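# Bridge the block over the blue disc on sticks

## Task

Place the block so it sits raised above the blue disc painted on the table, its centre directly over the disc. When finished, neither the block nor any of the three sticks may be in contact with the table, and every post must remain standing close to its original spot. Any number of the arms may help, but the arrangement must stay put without a robot supporting it. Finally open the grippers and withdraw the arms.

## Robot and tools

Setup: three identical i2rt Big YAM arms, named arm1, arm2 and arm3, each with six joints, a two-finger gripper and a wrist camera. Two fixed room cameras exist too: cam_high and cam_low. All positions are in one shared scene frame whose origin lies on the floor, with +z upward. Approximate arm feet on the tabletop (metres) and facing direction (degrees, counter-clockwise from +x): arm1 at x=+0.62 y=+0.00 z=+0.72 facing +180; arm2 at x=-0.31 y=+0.54 z=+0.72 facing -60; arm3 at x=-0.31 y=-0.54 z=+0.72 facing +60. The hand point is halfway between the fingertips; the hand's z axis runs along the fingers and the fingers close along its y axis. Reach is roughly 1.0 m from the joint 1 axis.

Tools:
- execute_actions(actions, cameras). actions is a list holding exactly one action object, or empty (an empty list only reports state and images). The action object has optional keys arm1, arm2, arm3; each holds a single key joints, an object of absolute joint targets by name (not offsets): joint1_rad, joint2_rad, joint3_rad, joint4_rad, joint5_rad, joint6_rad in radians and gripper_m in metres. Joints left out keep whatever target they had and may still be pushing. Everything in one action starts at once and may finish at different times; one action lasts at most 15 s. cameras is a list chosen from arm1_cam_wrist, arm2_cam_wrist, arm3_cam_wrist, cam_high, cam_low, all; omitted, null or ["all"] gives every camera, [] gives none. An unknown key, camera name or out-of-range value rejects the whole call with no motion.
- wait(seconds): 0 to 10 s, commands nothing, returns state and images like an empty action.
- zoom_image(camera, region): region is [x0, y0, x1, y1] in pixels of that camera's latest full image, origin at top-left, at most 504 by 504.
- finished_scene(scene): ends the scene (integer 1 or 2) once the last command has been held; irreversible; its result reports success and the next task.

Joint ranges and done-tolerances: joint1_rad -2.879..2.879 ±0.045, rotates the arm about its foot, positive counter-clockwise seen from above, 0 points the arm the way its foot faces. joint2_rad 0..3.141 ±0.14, shoulder; 0 has the upper arm pointing back roughly level, increasing lifts it up then forward. joint3_rad 0..3.019 ±0.09, elbow; 0 folds forearm onto upper arm, increasing opens it. joint4_rad -1.692..1.57 ±0.055, hand pitch, positive tips fingers up. joint5_rad -1.57..1.57 ±0.03, sideways swing of the hand, positive toward the arm's right. joint6_rad -2.094..2.094 ±0.035, hand roll, positive clockwise viewed from behind. gripper_m 0..0.093 ±0.003, fingertip gap; grip force tops out near 50-62 N per pad, lower on some grippers. With joints 1 and 6 at zero and the hand level and forward, the wrist camera sits above the hand looking at the fingertips. Joints move at different speeds, so the hand can sweep a wide path between postures.

Reading results: each result gives every robot's state (joint_positions etc.) and the requested images, listed in the order of the pictures line. joint_status tells how each commanded motion ended: off_target (stopped short, may still push), contact_stop or time_out (target dropped, holds current place; a timed-out joint may keep a nearby target, within 0.375, 0.375, 0.113, 0.225, 0.075, 0.3 rad for joints 1-6, and keep pushing), not_followed (a self/inter-arm collision check blocked the arm's targets; the gripper part still runs, and the blocked targets may be retried with later actions). on_its_own lists what the call didn't command; "held at" is the held target, not the actual position. To relieve a pushing joint, send it its reported position. Tiny target changes may not move a joint. Loaded joints sag. After a reported stop, later motion calls in the same reply are skipped. MOTOR HOT appears from 85 °C; at 100 °C an OVER-TEMPERATURE FAULT drops that arm and its joints show limit_stop_at_motor_heat (resend the target). Heat builds while holding loads, even while you think, since the robot holds the last command during thinking.

Cameras: calibration lines give K, distortion and T_world_to_cam (scene frame to camera) per camera; wrist cams are fisheye 504x504, room cams 672x504. Actual poses can differ by a few degrees and millimetres; wrist camera poses depend on reported joints and can be further off.

Avoid: pressing two arms hard together or hitting them (the clearance check can react late and ignores fingers, gripper housings and wrist cameras); the arm never stops on contact by itself and can push hard; dropping, slipping or slamming objects; knocking anything out of the work area, which ends the scene. Loose objects may occasionally get a brief external nudge. Fewer seconds of robot motion is better.

Each tool is called after "Emit:" by a JSON object that holds its "fn" and its "kwargs", one argument or row to a line.

## Session

Emit:
{"fn": "execute_actions", "kwargs": {
  "actions": []
}}

Scene clock: 0.00 s.
Motor temperatures (°C, as the motors report them): arm1=[18 19 16 19 19 17] | arm2=[21 17 18 18 21 18] | arm3=[17 20 18 18 20 19]
arm1.joint_positions: joint1_rad=-0.482 joint2_rad=+0.591 joint3_rad=+1.379 joint4_rad=-1.369 joint5_rad=+0.055 joint6_rad=+0.144 gripper_m=+0.094
arm1.joint_status: not commanded
arm1.hand: x=+0.4349 y=+0.1066 z=+1.3184 quat_wxyz=(-0.110, +0.829, -0.286, -0.468) (m; scene frame)
arm2.joint_positions: joint1_rad=-0.454 joint2_rad=+0.518 joint3_rad=+1.354 joint4_rad=-1.337 joint5_rad=+0.119 joint6_rad=+0.206 gripper_m=+0.094
arm2.joint_status: not commanded
arm2.hand: x=-0.3146 y=+0.3349 z=+1.2932 quat_wxyz=(-0.365, -0.672, -0.538, +0.354) (m; scene frame)
arm3.joint_positions: joint1_rad=+0.412 joint2_rad=+0.518 joint3_rad=+1.453 joint4_rad=-1.416 joint5_rad=-0.207 joint6_rad=+0.254 gripper_m=+0.094
arm3.joint_status: not commanded
arm3.hand: x=-0.3232 y=-0.3636 z=+1.3577 quat_wxyz=(-0.258, +0.534, -0.666, -0.453) (m; scene frame)
pictures: arm1_cam_wrist, arm2_cam_wrist, arm3_cam_wrist, cam_high, cam_low
Images, in order (width x height): arm1_cam_wrist 504x504, arm2_cam_wrist 504x504, arm3_cam_wrist 504x504, cam_high 672x504, cam_low 672x504.

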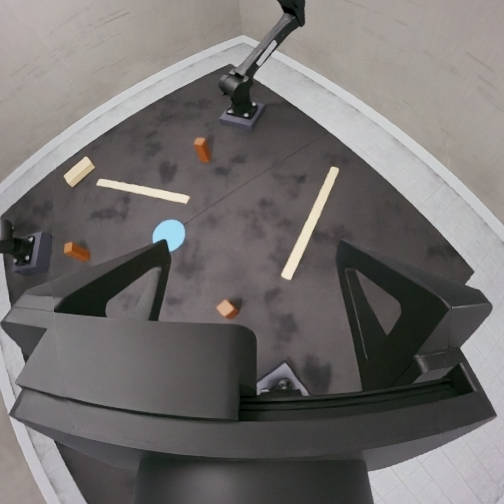

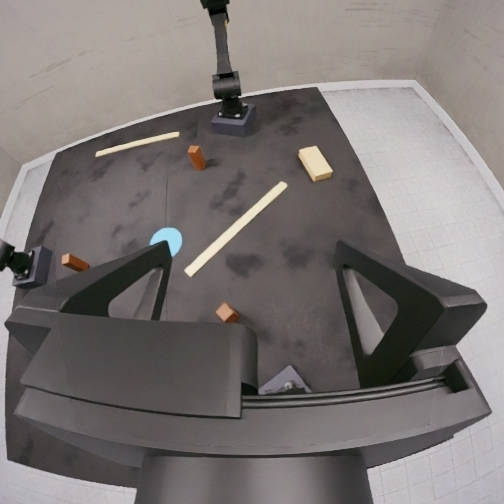

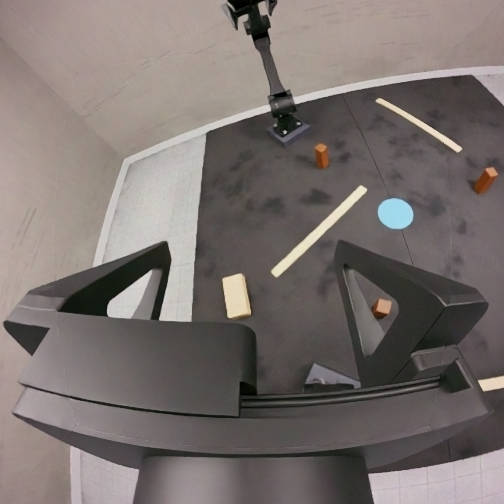

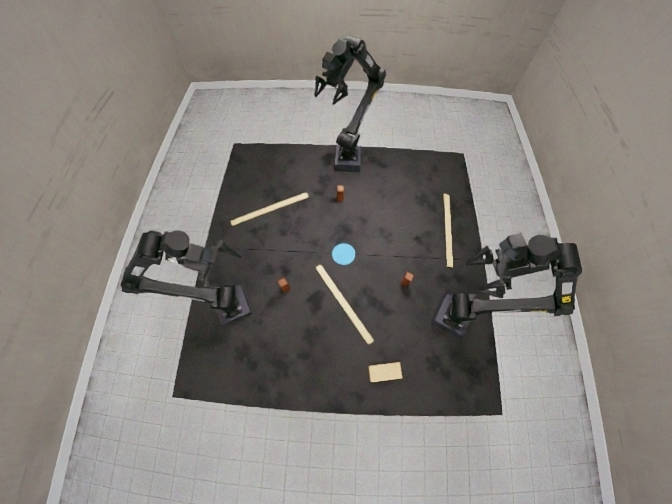

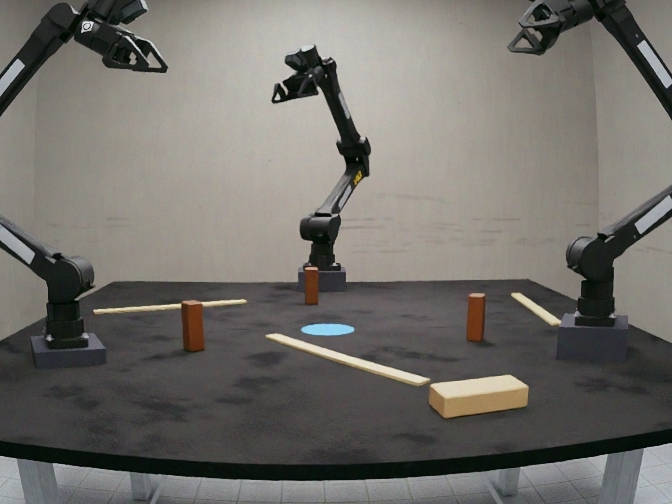

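Emit:
{"fn": "zoom_image", "kwargs": {
  "camera": "cam_high",
  "region": [210, 160, 490, 400]
}}

Emit:
{"fn": "execute_actions", "kwargs": {
  "actions": [
    {"arm1":{"joints":{"joint1_rad":0,"joint2_rad":1.0,"joint3_rad":1.0,"joint4_rad":-1.57,"joint5_rad":0,"joint6_rad":0}},"arm2":{"joints":{"joint1_rad":0,"joint2_rad":1.3,"joint3_rad":0.8,"joint4_rad":-1.07,"joint5_rad":0,"joint6_rad":0}},"arm3":{"joints":{"joint1_rad":0,"joint2_rad":0.6,"joint3_rad":0.6,"joint4_rad":-0.5,"joint5_rad":0,"joint6_rad":0}}}
  ]
}}

Region (210, 160, 490, 400) of cam_high's 672x504 image, scaled by 1.800, with more detail than that image has; it fills the top 432 rows of this view, and the rest is white.

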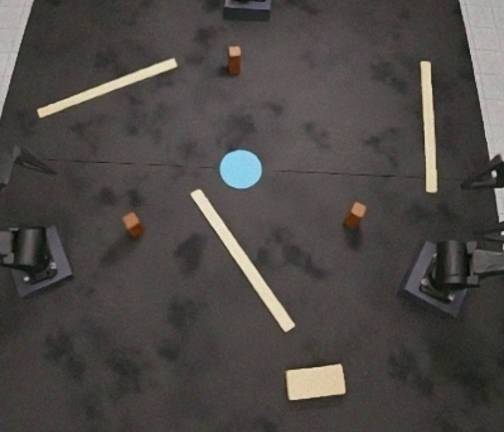

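Scene clock: 2.13 s.
Motor temperatures (°C, as the motors report them): arm1=[18 19 17 19 19 17] | arm2=[21 17 18 18 21 18] | arm3=[17 20 19 18 20 19]
arm1.joint_positions: joint1_rad=-0.005 joint2_rad=+1.013 joint3_rad=+0.989 joint4_rad=-1.556 joint5_rad=+0.002 joint6_rad=+0.014 gripper_m=+0.094
arm1.joint_status: all done
arm1.hand: x=+0.3631 y=+0.0024 z=+1.0168 quat_wxyz=(-0.007, +1.000, -0.016, +0.001) (m; scene frame)
arm2.joint_positions: joint1_rad=+0.002 joint2_rad=+1.291 joint3_rad=+0.789 joint4_rad=-1.073 joint5_rad=+0.001 joint6_rad=+0.008 gripper_m=+0.094
arm2.joint_status: all done
arm2.hand: x=-0.1569 y=+0.2589 z=+0.8314 quat_wxyz=(+0.010, -0.512, -0.859, -0.001) (m; scene frame)
arm3.joint_positions: joint1_rad=+0.005 joint2_rad=+0.609 joint3_rad=+0.592 joint4_rad=-0.529 joint5_rad=-0.003 joint6_rad=+0.012 gripper_m=+0.094
arm3.joint_status: all done
arm3.hand: x=-0.1459 y=-0.2335 z=+1.0510 quat_wxyz=(-0.411, +0.444, -0.753, -0.257) (m; scene frame)
pictures: arm1_cam_wrist, arm2_cam_wrist, arm3_cam_wrist, cam_high, cam_low
camera_calibration (this result's frames):
arm1_cam_wrist: T_world_to_cam=[[0.0187759, 0.999754, 0.011781, -0.0208686], [0.791528, -0.0220621, 0.610735, -0.905587], [0.610845, -0.00214213, -0.791748, 0.701631], [0, 0, 0, 1]] pos_world=[0.288601, 0.00238732, 1.10883]
arm2_cam_wrist: T_world_to_cam=[[-0.881161, -0.472798, 0.00409164, -0.0232996], [-0.37801, 0.709648, 0.594566, -0.730457], [-0.284014, 0.522362, -0.804036, 0.614922], [0, 0, 0, 1]] pos_world=[-0.122004, 0.186139, 0.92882]
arm3_cam_wrist: T_world_to_cam=[[0.879625, -0.47521, -0.0208805, 0.0413871], [-0.444702, -0.805988, -0.390671, 0.169042], [0.168821, 0.352929, -0.920294, 1.19488], [0, 0, 0, 1]] pos_world=[-0.162952, -0.265793, 1.16654]
Images, in order (width x height): arm1_cam_wrist 504x504, arm2_cam_wrist 504x504, arm3_cam_wrist 504x504, cam_high 672x504, cam_low 672x504.

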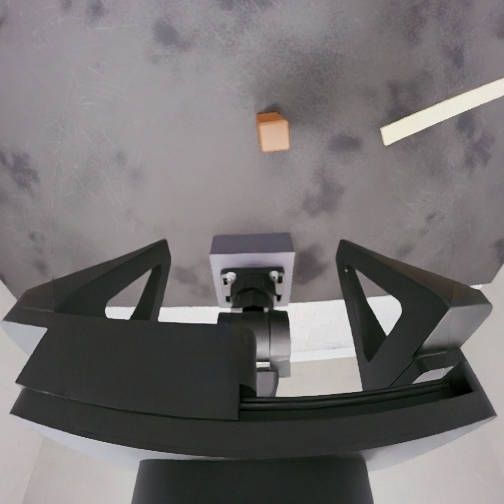

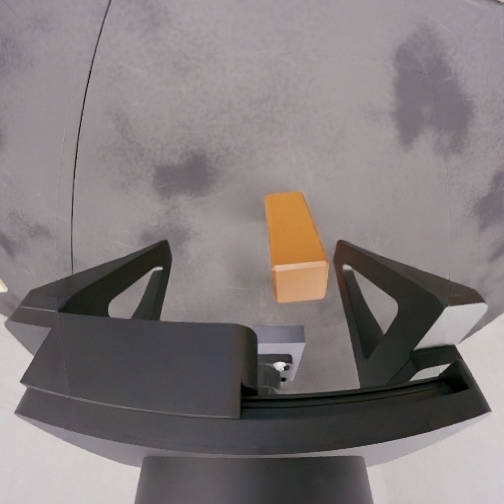

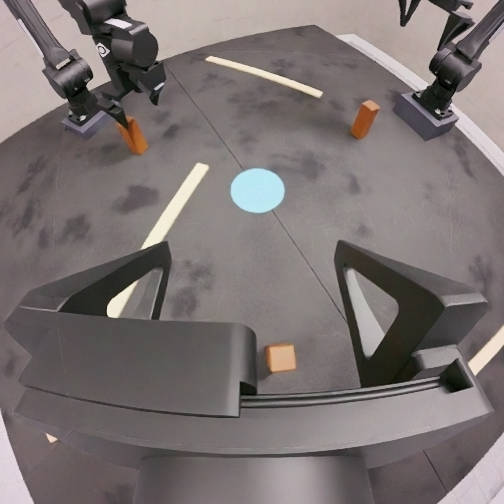

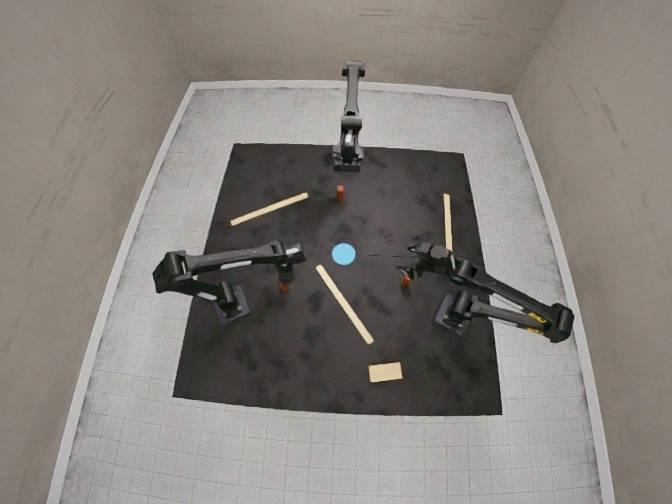

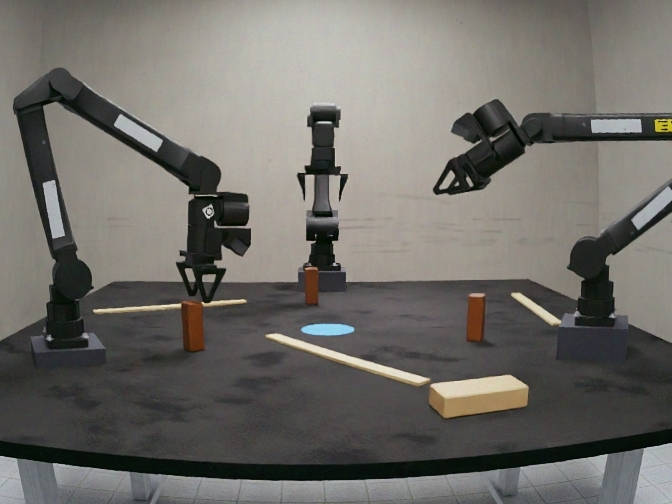

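Emit:
{"fn": "execute_actions", "kwargs": {
  "actions": [
    {"arm1":{"joints":{"joint1_rad":-0.87,"joint2_rad":1.5,"joint3_rad":1.1,"joint4_rad":-1.17}},"arm2":{"joints":{"joint2_rad":1.5,"joint3_rad":1.3,"joint4_rad":-1.37}},"arm3":{"joints":{"joint1_rad":-1.08,"joint2_rad":1.4,"joint3_rad":1.0,"joint4_rad":-1.17}}}
  ],
  "cameras": []
}}

Emit:
{"fn": "execute_actions", "kwargs": {
  "actions": [
    {"arm1":{"joints":{"joint2_rad":1.7,"joint4_rad":-0.97}},"arm2":{"joints":{"joint1_rad":-0.21,"joint2_rad":1.8,"joint4_rad":-1.07,"joint6_rad":1.24}},"arm3":{"joints":{"joint2_rad":1.6,"joint4_rad":-0.97}}}
  ]
}}

Scene clock: 6.03 s.
Motor temperatures (°C, as the motors report them): arm1=[18 19 18 19 19 17] | arm2=[21 17 19 18 21 18] | arm3=[17 20 21 18 20 19]
arm1.joint_positions: joint1_rad=-0.870 joint2_rad=+1.510 joint3_rad=+1.060 joint4_rad=-1.183 joint5_rad=+0.000 joint6_rad=+0.013 gripper_m=+0.094
arm1.joint_status: all done
arm1.hand: x=+0.3700 y=+0.3041 z=+0.8885 quat_wxyz=(+0.009, +0.901, -0.432, +0.023) (m; scene frame)
arm2.joint_positions: joint1_rad=+0.002 joint2_rad=+1.498 joint3_rad=+1.263 joint4_rad=-1.359 joint5_rad=+0.001 joint6_rad=+0.008 gripper_m=+0.094
arm2.joint_status: all done
arm2.hand: x=-0.1020 y=+0.1606 z=+0.9250 quat_wxyz=(+0.017, -0.512, -0.859, -0.005) (m; scene frame)
arm3.joint_positions: joint1_rad=-1.081 joint2_rad=+1.415 joint3_rad=+0.970 joint4_rad=-1.153 joint5_rad=-0.001 joint6_rad=+0.010 gripper_m=+0.094
arm3.joint_status: all done
arm3.hand: x=+0.0595 y=-0.5379 z=+0.8862 quat_wxyz=(+0.021, -0.007, -1.000, +0.002) (m; scene frame)
pictures: none
No camera images: the call's "cameras" was empty. Leave "cameras" out to get every camera's image.

Scene clock: 8.03 s.
Motor temperatures (°C, as the motors report them): arm1=[18 19 18 19 19 17] | arm2=[21 18 20 18 21 18] | arm3=[17 20 21 18 20 19]
arm1.joint_positions: joint1_rad=-0.870 joint2_rad=+1.711 joint3_rad=+1.060 joint4_rad=-0.985 joint5_rad=+0.000 joint6_rad=+0.013 gripper_m=+0.094
arm1.joint_status: all done
arm1.hand: x=+0.3475 y=+0.3317 z=+0.8069 quat_wxyz=(+0.010, +0.901, -0.432, +0.024) (m; scene frame)
arm2.joint_positions: joint1_rad=-0.214 joint2_rad=+1.809 joint3_rad=+1.266 joint4_rad=-1.081 joint5_rad=+0.001 joint6_rad=+1.231 gripper_m=+0.094
arm2.joint_status: all done
arm2.hand: x=-0.1709 y=+0.0655 z=+0.7860 quat_wxyz=(+0.032, -0.951, -0.308, +0.004) (m; scene frame)
arm3.joint_positions: joint1_rad=-1.081 joint2_rad=+1.619 joint3_rad=+0.970 joint4_rad=-0.986 joint5_rad=-0.001 joint6_rad=+0.010 gripper_m=+0.094
arm3.joint_status: all done
arm3.hand: x=+0.0866 y=-0.5384 z=+0.8101 quat_wxyz=(+0.039, -0.007, -0.999, +0.002) (m; scene frame)
pictures: arm1_cam_wrist, arm2_cam_wrist, arm3_cam_wrist, cam_high, cam_low
camera_calibration (this result's frames):
arm1_cam_wrist: T_world_to_cam=[[0.772104, 0.635496, -0.000241791, -0.478504], [0.482903, -0.586461, 0.650283, -0.495234], [0.413111, -0.502203, -0.759692, 0.754361], [0, 0, 0, 1]] pos_world=[0.29697, 0.392494, 0.895009]
arm2_cam_wrist: T_world_to_cam=[[-0.583897, 0.809649, 0.0594379, -0.203503], [0.675501, 0.443932, 0.588747, -0.369473], [0.450292, 0.383918, -0.806129, 0.811666], [0, 0, 0, 1]] pos_world=[-0.234733, 0.0171738, 0.883929]
arm3_cam_wrist: T_world_to_cam=[[-0.0143443, -0.999868, 0.00757192, -0.54114], [-0.770781, 0.015881, 0.636903, -0.429116], [-0.636939, 0.00329964, -0.770907, 0.802135], [0, 0, 0, 1]] pos_world=[0.172394, -0.5369, 0.895774]
Images, in order (width x height): arm1_cam_wrist 504x504, arm2_cam_wrist 504x504, arm3_cam_wrist 504x504, cam_high 672x504, cam_low 672x504.

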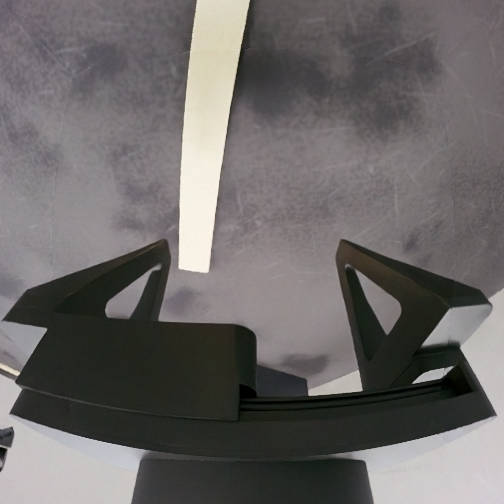

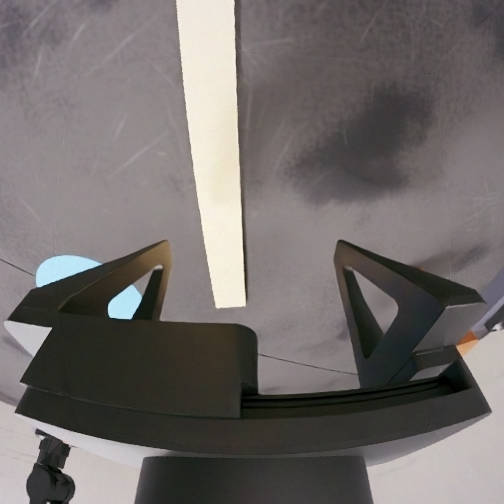

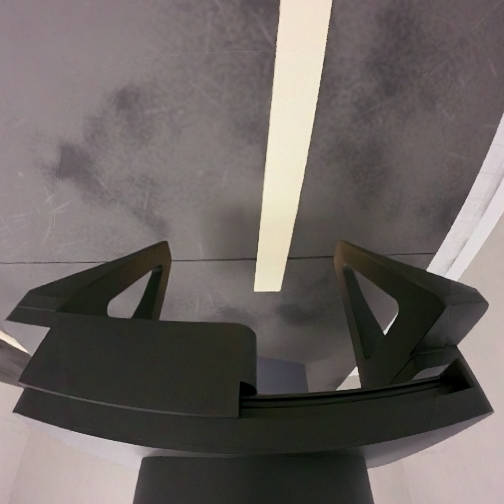

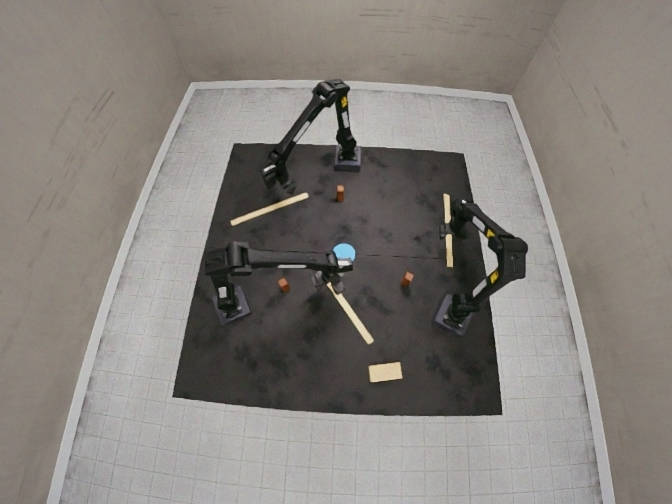

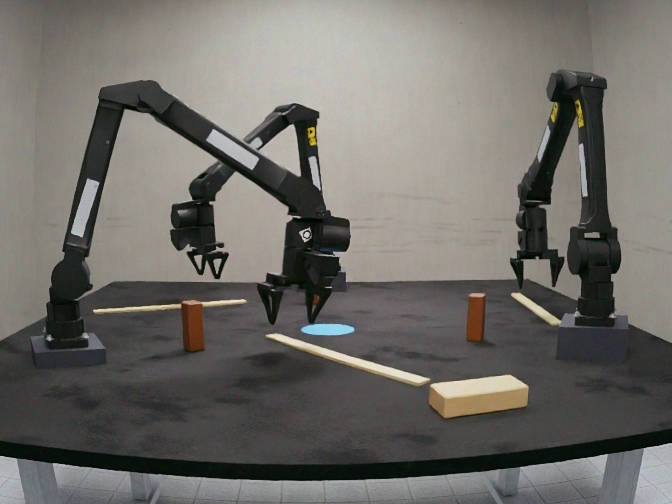

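Emit:
{"fn": "execute_actions", "kwargs": {
  "actions": [
    {"arm1":{"joints":{"joint1_rad":-0.792,"joint2_rad":1.8,"joint3_rad":1.05,"joint4_rad":-0.75,"joint6_rad":0.3}},"arm2":{"joints":{"joint1_rad":-0.226,"joint2_rad":1.85,"joint3_rad":1.28,"joint4_rad":-0.93}},"arm3":{"joints":{"joint1_rad":-1.14,"joint2_rad":1.71,"joint3_rad":0.93,"joint4_rad":-0.72,"joint6_rad":0.03}}}
  ],
  "cameras": ["arm1_cam_wrist","arm2_cam_wrist","arm3_cam_wrist","cam_low"]
}}

Scene clock: 11.93 s.
Motor temperatures (°C, as the motors report them): arm1=[18 19 19 19 19 17] | arm2=[21 18 20 18 21 18] | arm3=[17 21 21 18 20 19]
arm1.joint_positions: joint1_rad=-0.789 joint2_rad=+1.798 joint3_rad=+1.056 joint4_rad=-0.768 joint5_rad=+0.000 joint6_rad=+0.285 gripper_m=+0.094
arm1.joint_status: all done
arm1.hand: x=+0.2929 y=+0.3378 z=+0.7691 quat_wxyz=(-0.011, +0.856, -0.516, -0.036) (m; scene frame)
arm2.joint_positions: joint1_rad=-0.218 joint2_rad=+1.839 joint3_rad=+1.266 joint4_rad=-0.942 joint5_rad=+0.001 joint6_rad=+1.232 gripper_m=+0.094
arm2.joint_status: all done
arm2.hand: x=-0.1639 y=+0.0351 z=+0.7711 quat_wxyz=(-0.022, -0.952, -0.307, +0.006) (m; scene frame)
arm3.joint_positions: joint1_rad=-1.141 joint2_rad=+1.722 joint3_rad=+0.923 joint4_rad=-0.738 joint5_rad=-0.001 joint6_rad=+0.018 gripper_m=+0.094
arm3.joint_status: all done
arm3.hand: x=+0.1094 y=-0.5638 z=+0.7558 quat_wxyz=(-0.010, -0.040, -0.999, +0.002) (m; scene frame)
pictures: arm1_cam_wrist, arm2_cam_wrist, arm3_cam_wrist, cam_low
camera_calibration (this result's frames):
arm1_cam_wrist: T_world_to_cam=[[0.877933, 0.478393, -0.0193423, -0.403505], [0.408884, -0.728129, 0.550129, -0.294173], [0.249094, -0.490885, -0.834856, 0.853288], [0, 0, 0, 1]] pos_world=[0.261984, 0.397705, 0.8664]
arm2_cam_wrist: T_world_to_cam=[[-0.581623, 0.812294, -0.0434962, -0.0943283], [0.659314, 0.502055, 0.559684, -0.334191], [0.476466, 0.296848, -0.827564, 0.832042], [0, 0, 0, 1]] pos_world=[-0.230967, -0.0025854, 0.871506]
arm3_cam_wrist: T_world_to_cam=[[-0.0812084, -0.996671, 0.00716151, -0.556338], [-0.826915, 0.0713846, 0.557777, -0.279338], [-0.556432, 0.0393743, -0.82996, 0.831018], [0, 0, 0, 1]] pos_world=[0.186237, -0.567266, 0.849504]
Images, in order (width x height): arm1_cam_wrist 504x504, arm2_cam_wrist 504x504, arm3_cam_wrist 504x504, cam_low 672x504.

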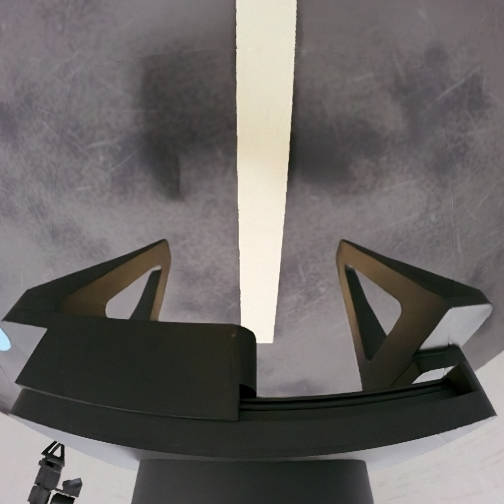

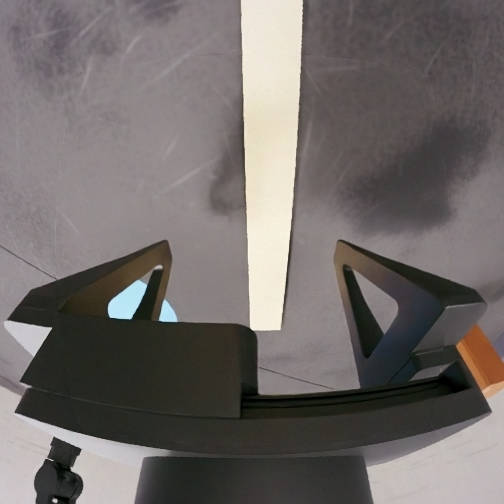

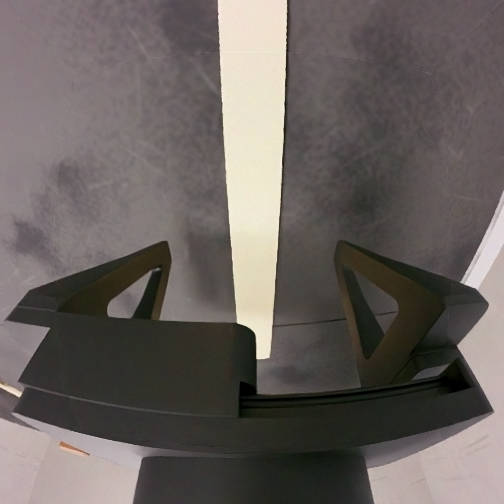

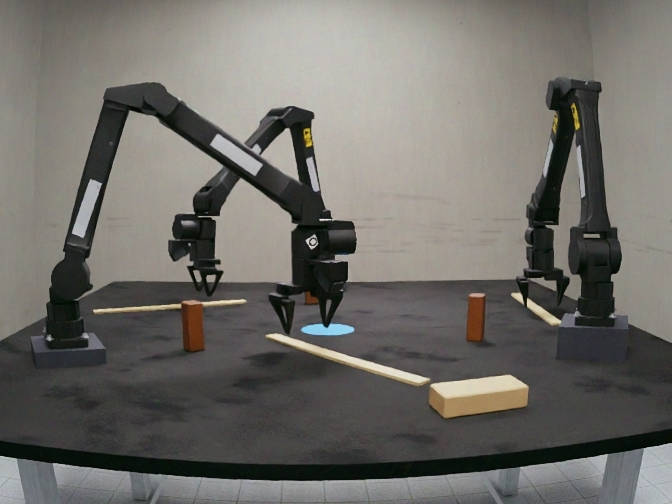

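Emit:
{"fn": "execute_actions", "kwargs": {
  "actions": [
    {"arm1":{"joints":{"joint2_rad":1.9,"joint4_rad":-0.71}},"arm2":{"joints":{"joint2_rad":1.94,"joint4_rad":-0.89}},"arm3":{"joints":{"joint2_rad":1.795,"joint4_rad":-0.68}}}
  ],
  "cameras": ["cam_low"]
}}

Emit:
{"fn": "execute_actions", "kwargs": {
  "actions": [
    {"arm1":{"joints":{"gripper_m":0.01}},"arm2":{"joints":{"gripper_m":0.01}},"arm3":{"joints":{"gripper_m":0.01}}}
  ],
  "cameras": ["arm1_cam_wrist","arm2_cam_wrist","arm3_cam_wrist"]
}}

Scene clock: 13.13 s.
Motor temperatures (°C, as the motors report them): arm1=[18 19 19 19 19 17] | arm2=[21 18 21 18 21 18] | arm3=[17 21 21 18 20 19]
arm1.joint_positions: joint1_rad=-0.793 joint2_rad=+1.878 joint3_rad=+1.057 joint4_rad=-0.721 joint5_rad=-0.003 joint6_rad=+0.289 gripper_m=+0.094
arm1.joint_status: all done
arm1.hand: x=+0.2945 y=+0.3381 z=+0.7341 quat_wxyz=(-0.005, +0.854, -0.520, -0.020) (m; scene frame)
arm2.joint_positions: joint1_rad=-0.221 joint2_rad=+1.914 joint3_rad=+1.270 joint4_rad=-0.896 joint5_rad=-0.001 joint6_rad=+1.234 gripper_m=+0.094
arm2.joint_status: all done
arm2.hand: x=-0.1650 y=+0.0312 z=+0.7353 quat_wxyz=(-0.010, -0.953, -0.303, +0.005) (m; scene frame)
arm3.joint_positions: joint1_rad=-1.142 joint2_rad=+1.776 joint3_rad=+0.925 joint4_rad=-0.696 joint5_rad=-0.004 joint6_rad=+0.019 gripper_m=+0.094
arm3.joint_status: all done
arm3.hand: x=+0.1114 y=-0.5642 z=+0.7349 quat_wxyz=(-0.005, -0.042, -0.999, +0.001) (m; scene frame)
pictures: cam_low
Images, in order (width x height): cam_low 672x504.

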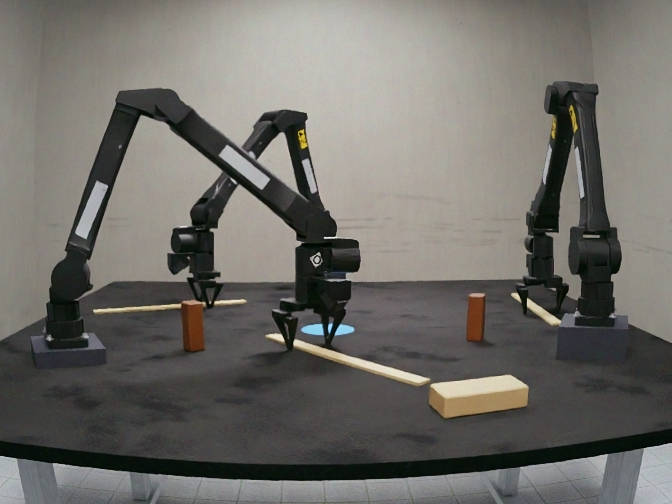

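Scene clock: 13.83 s.
Motor temperatures (°C, as the motors report them): arm1=[18 19 19 19 19 17] | arm2=[21 18 21 18 21 18] | arm3=[17 21 21 18 20 19]
arm1.joint_positions: joint1_rad=-0.793 joint2_rad=+1.878 joint3_rad=+1.057 joint4_rad=-0.721 joint5_rad=-0.004 joint6_rad=+0.290 gripper_m=+0.027
arm1.joint_status: gripper_m off_target (ended at +0.027, target +0.010)
arm1.hand: x=+0.2944 y=+0.3380 z=+0.7341 quat_wxyz=(-0.005, +0.854, -0.520, -0.021) (m; scene frame)
arm2.joint_positions: joint1_rad=-0.221 joint2_rad=+1.915 joint3_rad=+1.270 joint4_rad=-0.895 joint5_rad=-0.001 joint6_rad=+1.235 gripper_m=+0.027
arm2.joint_status: gripper_m off_target (ended at +0.027, target +0.010)
arm2.hand: x=-0.1649 y=+0.0310 z=+0.7351 quat_wxyz=(-0.010, -0.953, -0.303, +0.005) (m; scene frame)
arm3.joint_positions: joint1_rad=-1.142 joint2_rad=+1.776 joint3_rad=+0.925 joint4_rad=-0.694 joint5_rad=-0.003 joint6_rad=+0.020 gripper_m=+0.027
arm3.joint_status: gripper_m off_target (ended at +0.027, target +0.010)
arm3.hand: x=+0.1117 y=-0.5642 z=+0.7348 quat_wxyz=(-0.006, -0.042, -0.999, +0.001) (m; scene frame)
pictures: arm1_cam_wrist, arm2_cam_wrist, arm3_cam_wrist
camera_calibration (this result's frames):
arm1_cam_wrist: T_world_to_cam=[[0.882359, 0.470348, -0.0146674, -0.407614], [0.391781, -0.71699, 0.57657, -0.293439], [0.260672, -0.514489, -0.816916, 0.815211], [0, 0, 0, 1]] pos_world=[0.262123, 0.400744, 0.829169]
arm2_cam_wrist: T_world_to_cam=[[-0.576041, 0.81715, -0.0210433, -0.108832], [0.665757, 0.483945, 0.567948, -0.315787], [0.474282, 0.313152, -0.822795, 0.799613], [0, 0, 0, 1]] pos_world=[-0.231697, -0.00864493, 0.834978]
arm3_cam_wrist: T_world_to_cam=[[-0.0845965, -0.996401, 0.00540517, -0.554601], [-0.821827, 0.0728401, 0.565062, -0.270803], [-0.563422, 0.0433602, -0.825031, 0.814292], [0, 0, 0, 1]] pos_world=[0.189319, -0.568188, 0.827834]
Images, in order (width x height): arm1_cam_wrist 504x504, arm2_cam_wrist 504x504, arm3_cam_wrist 504x504.

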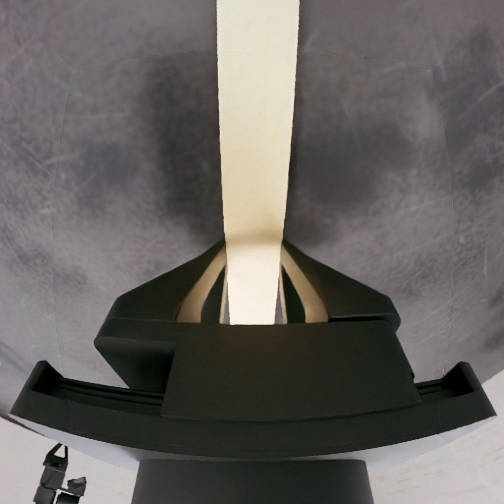

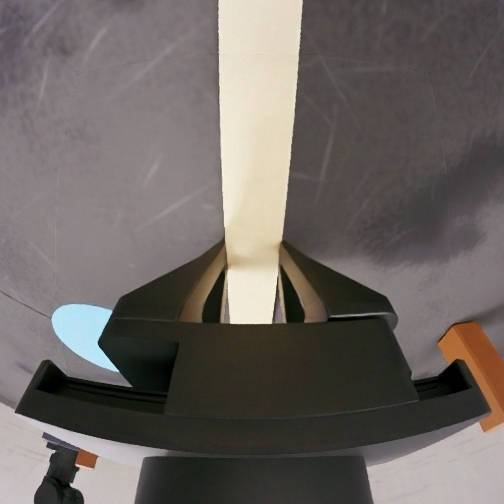

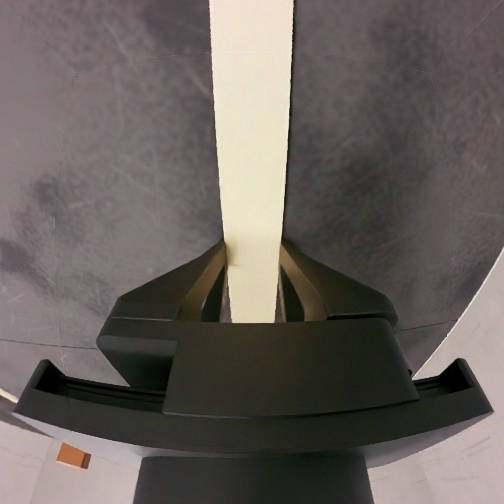

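Emit:
{"fn": "execute_actions", "kwargs": {
  "actions": [
    {"arm1":{"joints":{"joint2_rad":1.405,"joint3_rad":0.98,"joint4_rad":-1.0}},"arm2":{"joints":{"joint2_rad":1.5,"joint4_rad":-1.25}},"arm3":{"joints":{"joint2_rad":1.42,"joint3_rad":1.02,"joint4_rad":-1.02}}}
  ],
  "cameras": ["cam_low"]
}}

Emit:
{"fn": "execute_actions", "kwargs": {
  "actions": [
    {"arm1":{"joints":{"joint1_rad":-0.2,"joint6_rad":-0.06}},"arm2":{"joints":{"joint2_rad":1.375,"joint3_rad":1.06,"joint4_rad":-1.115,"joint6_rad":-0.1}},"arm3":{"joints":{"joint1_rad":-0.24,"joint6_rad":-0.08}}}
  ],
  "cameras": ["cam_low","cam_high"]
}}

Scene clock: 16.23 s.
Motor temperatures (°C, as the motors report them): arm1=[18 20 19 19 19 17] | arm2=[21 18 21 18 21 18] | arm3=[17 21 22 18 20 19]
arm1.joint_positions: joint1_rad=-0.793 joint2_rad=+1.400 joint3_rad=+0.974 joint4_rad=-0.987 joint5_rad=-0.002 joint6_rad=+0.290 gripper_m=+0.027
arm1.joint_status: all done
arm1.hand: x=+0.3361 y=+0.2945 z=+0.9022 quat_wxyz=(-0.022, +0.851, -0.518, -0.082) (m; scene frame)
arm2.joint_positions: joint1_rad=-0.221 joint2_rad=+1.499 joint3_rad=+1.270 joint4_rad=-1.241 joint5_rad=-0.001 joint6_rad=+1.235 gripper_m=+0.027
arm2.joint_status: all done
arm2.hand: x=-0.1811 y=+0.0942 z=+0.9287 quat_wxyz=(-0.045, -0.952, -0.303, +0.006) (m; scene frame)
arm3.joint_positions: joint1_rad=-1.142 joint2_rad=+1.416 joint3_rad=+0.983 joint4_rad=-1.005 joint5_rad=-0.003 joint6_rad=+0.020 gripper_m=+0.027
arm3.joint_status: all done
arm3.hand: x=+0.1005 y=-0.5626 z=+0.8920 quat_wxyz=(-0.059, -0.042, -0.997, +0.003) (m; scene frame)
pictures: cam_low
Images, in order (width x height): cam_low 672x504.

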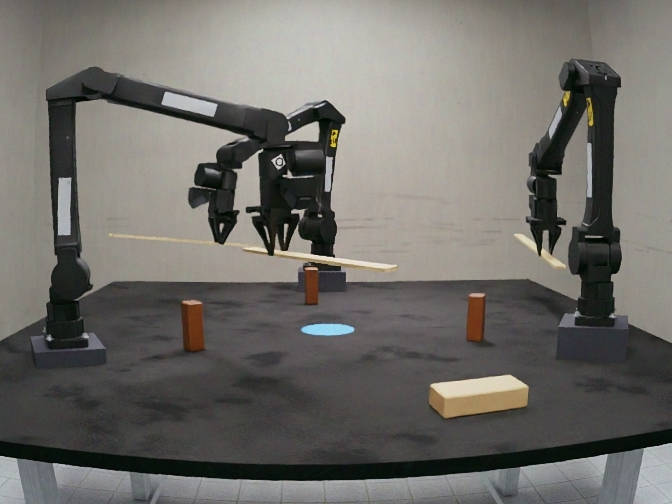

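Scene clock: 18.27 s.
Motor temperatures (°C, as the motors report them): arm1=[18 20 19 19 19 17] | arm2=[21 18 21 18 21 18] | arm3=[17 21 22 18 20 19]
arm1.joint_positions: joint1_rad=-0.199 joint2_rad=+1.400 joint3_rad=+0.974 joint4_rad=-0.987 joint5_rad=+0.000 joint6_rad=-0.046 gripper_m=+0.027
arm1.joint_status: all done
arm1.hand: x=+0.2193 y=+0.0849 z=+0.9006 quat_wxyz=(-0.015, +0.993, -0.082, -0.082) (m; scene frame)
arm2.joint_positions: joint1_rad=-0.221 joint2_rad=+1.372 joint3_rad=+1.060 joint4_rad=-1.130 joint5_rad=-0.001 joint6_rad=-0.091 gripper_m=+0.027
arm2.joint_status: all done
arm2.hand: x=-0.1954 y=+0.1428 z=+0.9016 quat_wxyz=(-0.043, -0.563, -0.824, +0.041) (m; scene frame)
arm3.joint_positions: joint1_rad=-0.239 joint2_rad=+1.417 joint3_rad=+0.983 joint4_rad=-1.005 joint5_rad=-0.001 joint6_rad=-0.070 gripper_m=+0.027
arm3.joint_status: all done
arm3.hand: x=-0.0345 y=-0.2317 z=+0.8921 quat_wxyz=(-0.054, +0.438, -0.897, -0.026) (m; scene frame)
pictures: cam_high, cam_low
Images, in order (width x height): cam_high 672x504, cam_low 672x504.

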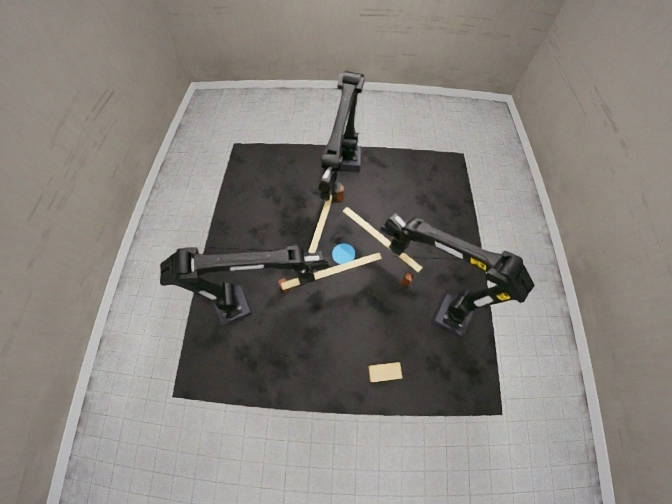

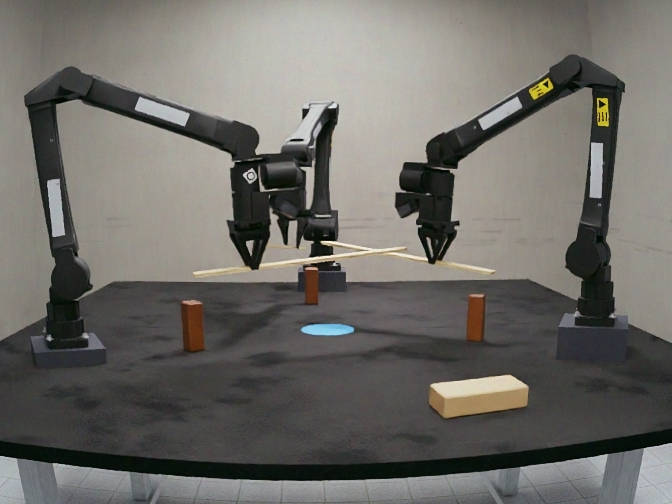

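Emit:
{"fn": "execute_actions", "kwargs": {
  "actions": [
    {"arm1":{"joints":{"joint4_rad":-0.95}},"arm2":{"joints":{"joint4_rad":-1.06,"joint3_rad":1.03,"joint2_rad":1.35}},"arm3":{"joints":{"joint2_rad":1.385,"joint4_rad":-0.97}}}
  ],
  "cameras": []
}}

Emit:
{"fn": "execute_actions", "kwargs": {
  "actions": [
    {"arm1":{"joints":{"joint1_rad":-0.14}},"arm2":{"joints":{"joint1_rad":-0.15}},"arm3":{"joints":{"joint1_rad":-0.18}}}
  ]
}}

Scene clock: 19.43 s.
Motor temperatures (°C, as the motors report them): arm1=[18 20 19 19 19 17] | arm2=[21 18 21 18 21 18] | arm3=[17 21 23 18 20 19]
arm1.joint_positions: joint1_rad=-0.199 joint2_rad=+1.400 joint3_rad=+0.974 joint4_rad=-0.971 joint5_rad=+0.000 joint6_rad=-0.046 gripper_m=+0.027
arm1.joint_status: all done
arm1.hand: x=+0.2155 y=+0.0857 z=+0.9012 quat_wxyz=(-0.017, +0.992, -0.081, -0.090) (m; scene frame)
arm2.joint_positions: joint1_rad=-0.221 joint2_rad=+1.366 joint3_rad=+1.034 joint4_rad=-1.076 joint5_rad=-0.001 joint6_rad=-0.092 gripper_m=+0.027
arm2.joint_status: all done
arm2.hand: x=-0.1945 y=+0.1395 z=+0.8954 quat_wxyz=(-0.056, -0.562, -0.823, +0.052) (m; scene frame)
arm3.joint_positions: joint1_rad=-0.239 joint2_rad=+1.409 joint3_rad=+0.983 joint4_rad=-0.992 joint5_rad=-0.001 joint6_rad=-0.070 gripper_m=+0.027
arm3.joint_status: all done
arm3.hand: x=-0.0321 y=-0.2291 z=+0.8953 quat_wxyz=(-0.063, +0.438, -0.896, -0.030) (m; scene frame)
pictures: none
No camera images: the call's "cameras" was empty. Leave "cameras" out to get every camera's image.

Scene clock: 20.20 s.
Motor temperatures (°C, as the motors report them): arm1=[18 20 19 19 19 17] | arm2=[21 18 21 18 21 18] | arm3=[17 21 23 18 20 19]
arm1.joint_positions: joint1_rad=-0.143 joint2_rad=+1.400 joint3_rad=+0.974 joint4_rad=-0.971 joint5_rad=+0.000 joint6_rad=-0.047 gripper_m=+0.027
arm1.joint_status: all done
arm1.hand: x=+0.2113 y=+0.0630 z=+0.9010 quat_wxyz=(-0.014, +0.994, -0.053, -0.090) (m; scene frame)
arm2.joint_positions: joint1_rad=-0.146 joint2_rad=+1.366 joint3_rad=+1.034 joint4_rad=-1.076 joint5_rad=+0.000 joint6_rad=-0.093 gripper_m=+0.027
arm2.joint_status: all done
arm2.hand: x=-0.1650 y=+0.1492 z=+0.8951 quat_wxyz=(-0.057, -0.530, -0.844, +0.050) (m; scene frame)
arm3.joint_positions: joint1_rad=-0.180 joint2_rad=+1.409 joint3_rad=+0.983 joint4_rad=-0.992 joint5_rad=-0.001 joint6_rad=-0.070 gripper_m=+0.027
arm3.joint_status: all done
arm3.hand: x=-0.0507 y=-0.2133 z=+0.8955 quat_wxyz=(-0.062, +0.464, -0.883, -0.032) (m; scene frame)
pictures: arm1_cam_wrist, arm2_cam_wrist, arm3_cam_wrist, cam_high, cam_low
camera_calibration (this result's frames):
arm1_cam_wrist: T_world_to_cam=[[0.0957965, 0.995224, 0.0187876, -0.0994745], [0.884786, -0.0937832, 0.456463, -0.589561], [0.456045, -0.0271046, -0.889544, 0.825184], [0, 0, 0, 1]] pos_world=[0.154844, 0.0660747, 1.00502]
arm2_cam_wrist: T_world_to_cam=[[-0.902007, -0.431336, 0.0182544, -0.104829], [-0.377341, 0.808226, 0.452089, -0.580617], [-0.209756, 0.4009, -0.891786, 0.830085], [0, 0, 0, 1]] pos_world=[-0.139532, 0.0912724, 1.00466]
arm3_cam_wrist: T_world_to_cam=[[0.822775, -0.568351, 0.00430953, -0.0812654], [-0.50806, -0.732052, 0.453845, -0.576863], [-0.254789, -0.375602, -0.89107, 0.825597], [0, 0, 0, 1]] pos_world=[-0.0158649, -0.158385, 0.997822]
Images, in order (width x height): arm1_cam_wrist 504x504, arm2_cam_wrist 504x504, arm3_cam_wrist 504x504, cam_high 672x504, cam_low 672x504.

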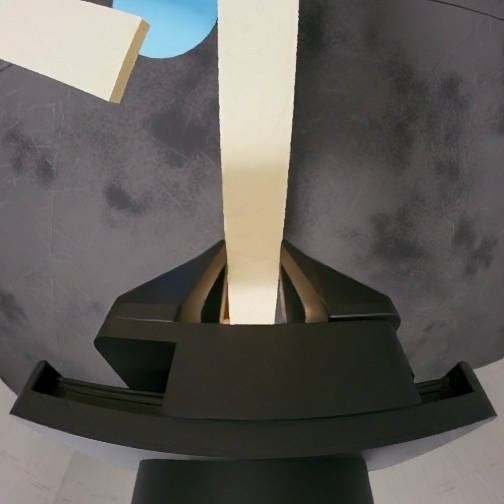

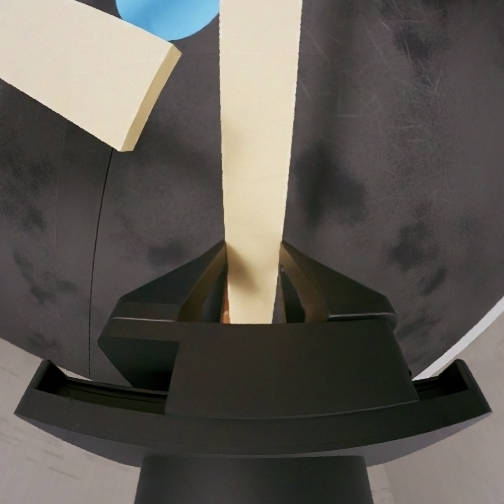

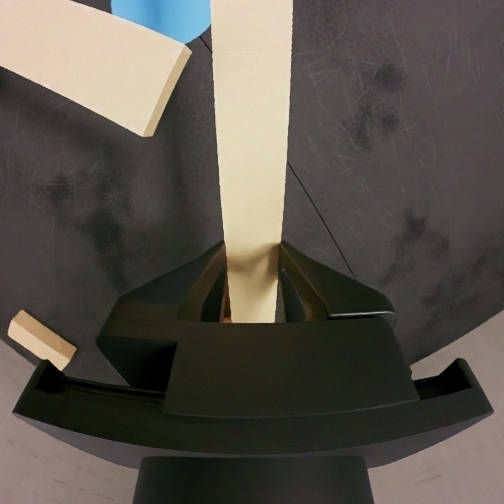

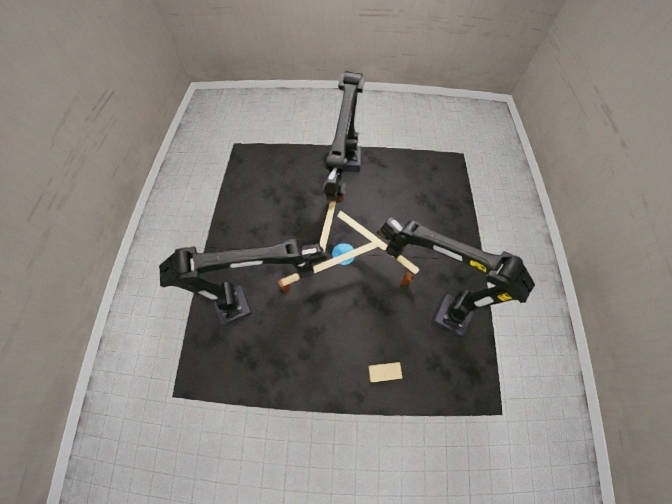

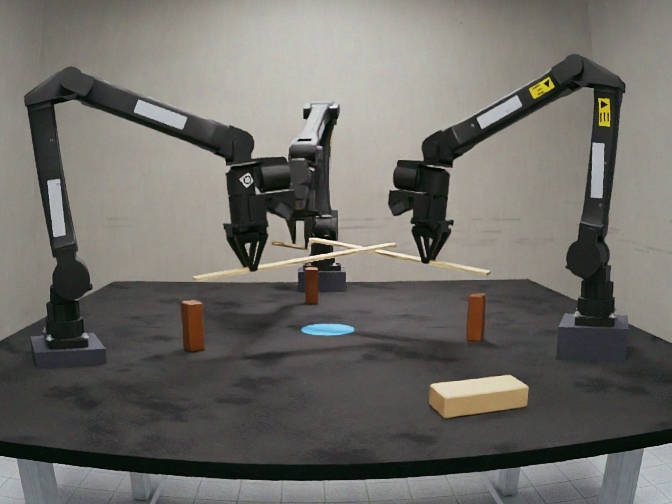

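Emit:
{"fn": "execute_actions", "kwargs": {
  "actions": [
    {"arm1":{"joints":{"joint1_rad":-0.07}},"arm2":{"joints":{"joint1_rad":-0.08}},"arm3":{"joints":{"joint1_rad":-0.11}}}
  ]
}}

Scene clock: 21.10 s.
Motor temperatures (°C, as the motors report them): arm1=[18 20 19 19 19 17] | arm2=[21 18 21 18 21 18] | arm3=[17 21 23 18 20 19]
arm1.joint_positions: joint1_rad=-0.070 joint2_rad=+1.400 joint3_rad=+0.974 joint4_rad=-0.971 joint5_rad=+0.000 joint6_rad=-0.047 gripper_m=+0.027
arm1.joint_status: all done
arm1.hand: x=+0.2077 y=+0.0330 z=+0.9007 quat_wxyz=(-0.011, +0.996, -0.017, -0.090) (m; scene frame)
arm2.joint_positions: joint1_rad=-0.077 joint2_rad=+1.366 joint3_rad=+1.034 joint4_rad=-1.076 joint5_rad=+0.000 joint6_rad=-0.093 gripper_m=+0.027
arm2.joint_status: all done
arm2.hand: x=-0.1387 y=+0.1600 z=+0.8949 quat_wxyz=(-0.059, -0.501, -0.862, +0.047) (m; scene frame)
arm3.joint_positions: joint1_rad=-0.108 joint2_rad=+1.409 joint3_rad=+0.983 joint4_rad=-0.992 joint5_rad=-0.001 joint6_rad=-0.070 gripper_m=+0.027
arm3.joint_status: all done
arm3.hand: x=-0.0746 y=-0.1957 z=+0.8958 quat_wxyz=(-0.061, +0.495, -0.866, -0.035) (m; scene frame)
pictures: arm1_cam_wrist, arm2_cam_wrist, arm3_cam_wrist, cam_high, cam_low
camera_calibration (this result's frames):
arm1_cam_wrist: T_world_to_cam=[[0.0227083, 0.999553, 0.0194291, -0.0548246], [0.888886, -0.0290812, 0.457204, -0.59269], [0.457564, 0.00688798, -0.88915, 0.823928], [0, 0, 0, 1]] pos_world=[0.151079, 0.0318888, 1.00464]
arm2_cam_wrist: T_world_to_cam=[[-0.869924, -0.492876, 0.0174494, -0.0613984], [-0.432688, 0.779714, 0.452579, -0.582846], [-0.236671, 0.386159, -0.891554, 0.829473], [0, 0, 0, 1]] pos_world=[-0.10929, 0.103883, 1.00437]
arm3_cam_wrist: T_world_to_cam=[[0.861575, -0.507619, 0.00352723, -0.0361748], [-0.453859, -0.767178, 0.453266, -0.578475], [-0.22738, -0.392123, -0.891368, 0.825451], [0, 0, 0, 1]] pos_world=[-0.0436873, -0.138478, 0.998111]
Images, in order (width x height): arm1_cam_wrist 504x504, arm2_cam_wrist 504x504, arm3_cam_wrist 504x504, cam_high 672x504, cam_low 672x504.

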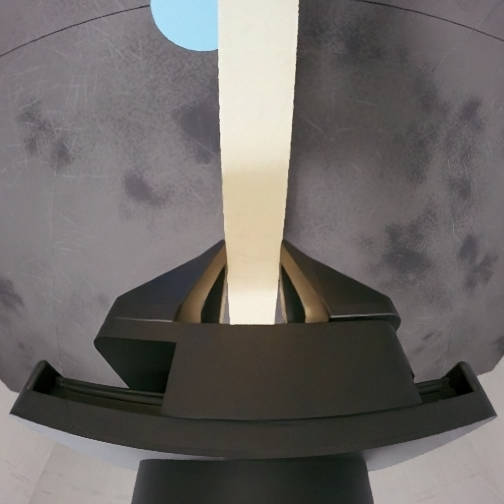

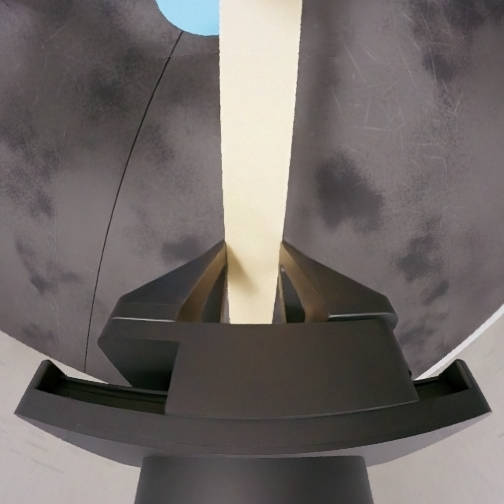

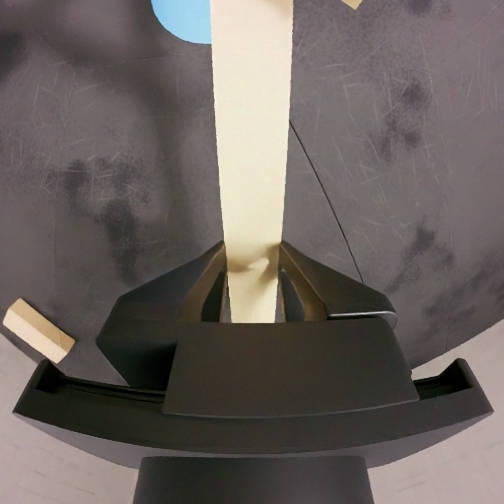

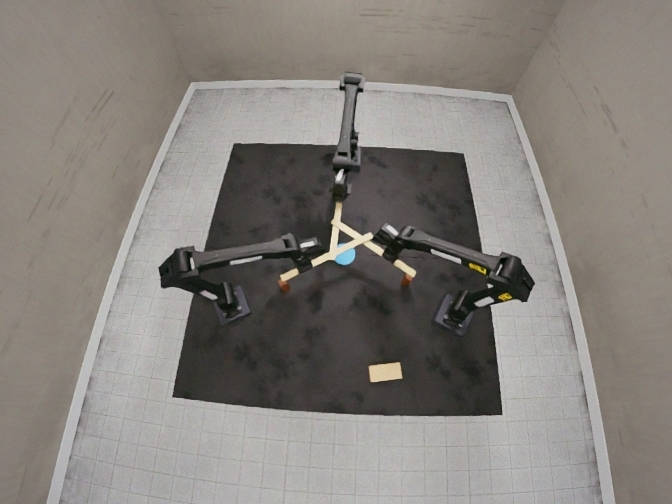

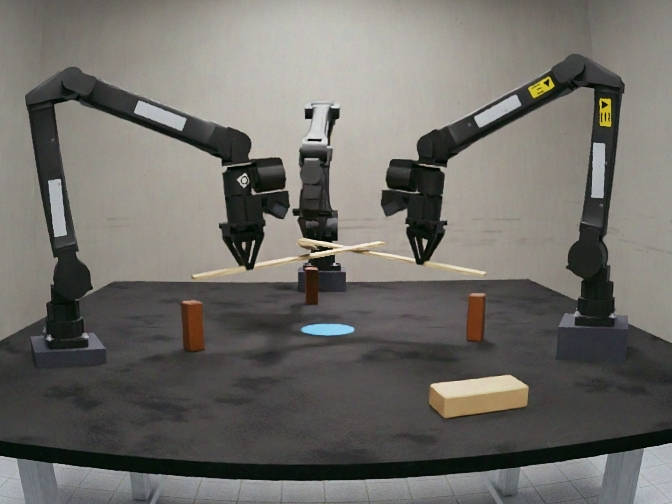

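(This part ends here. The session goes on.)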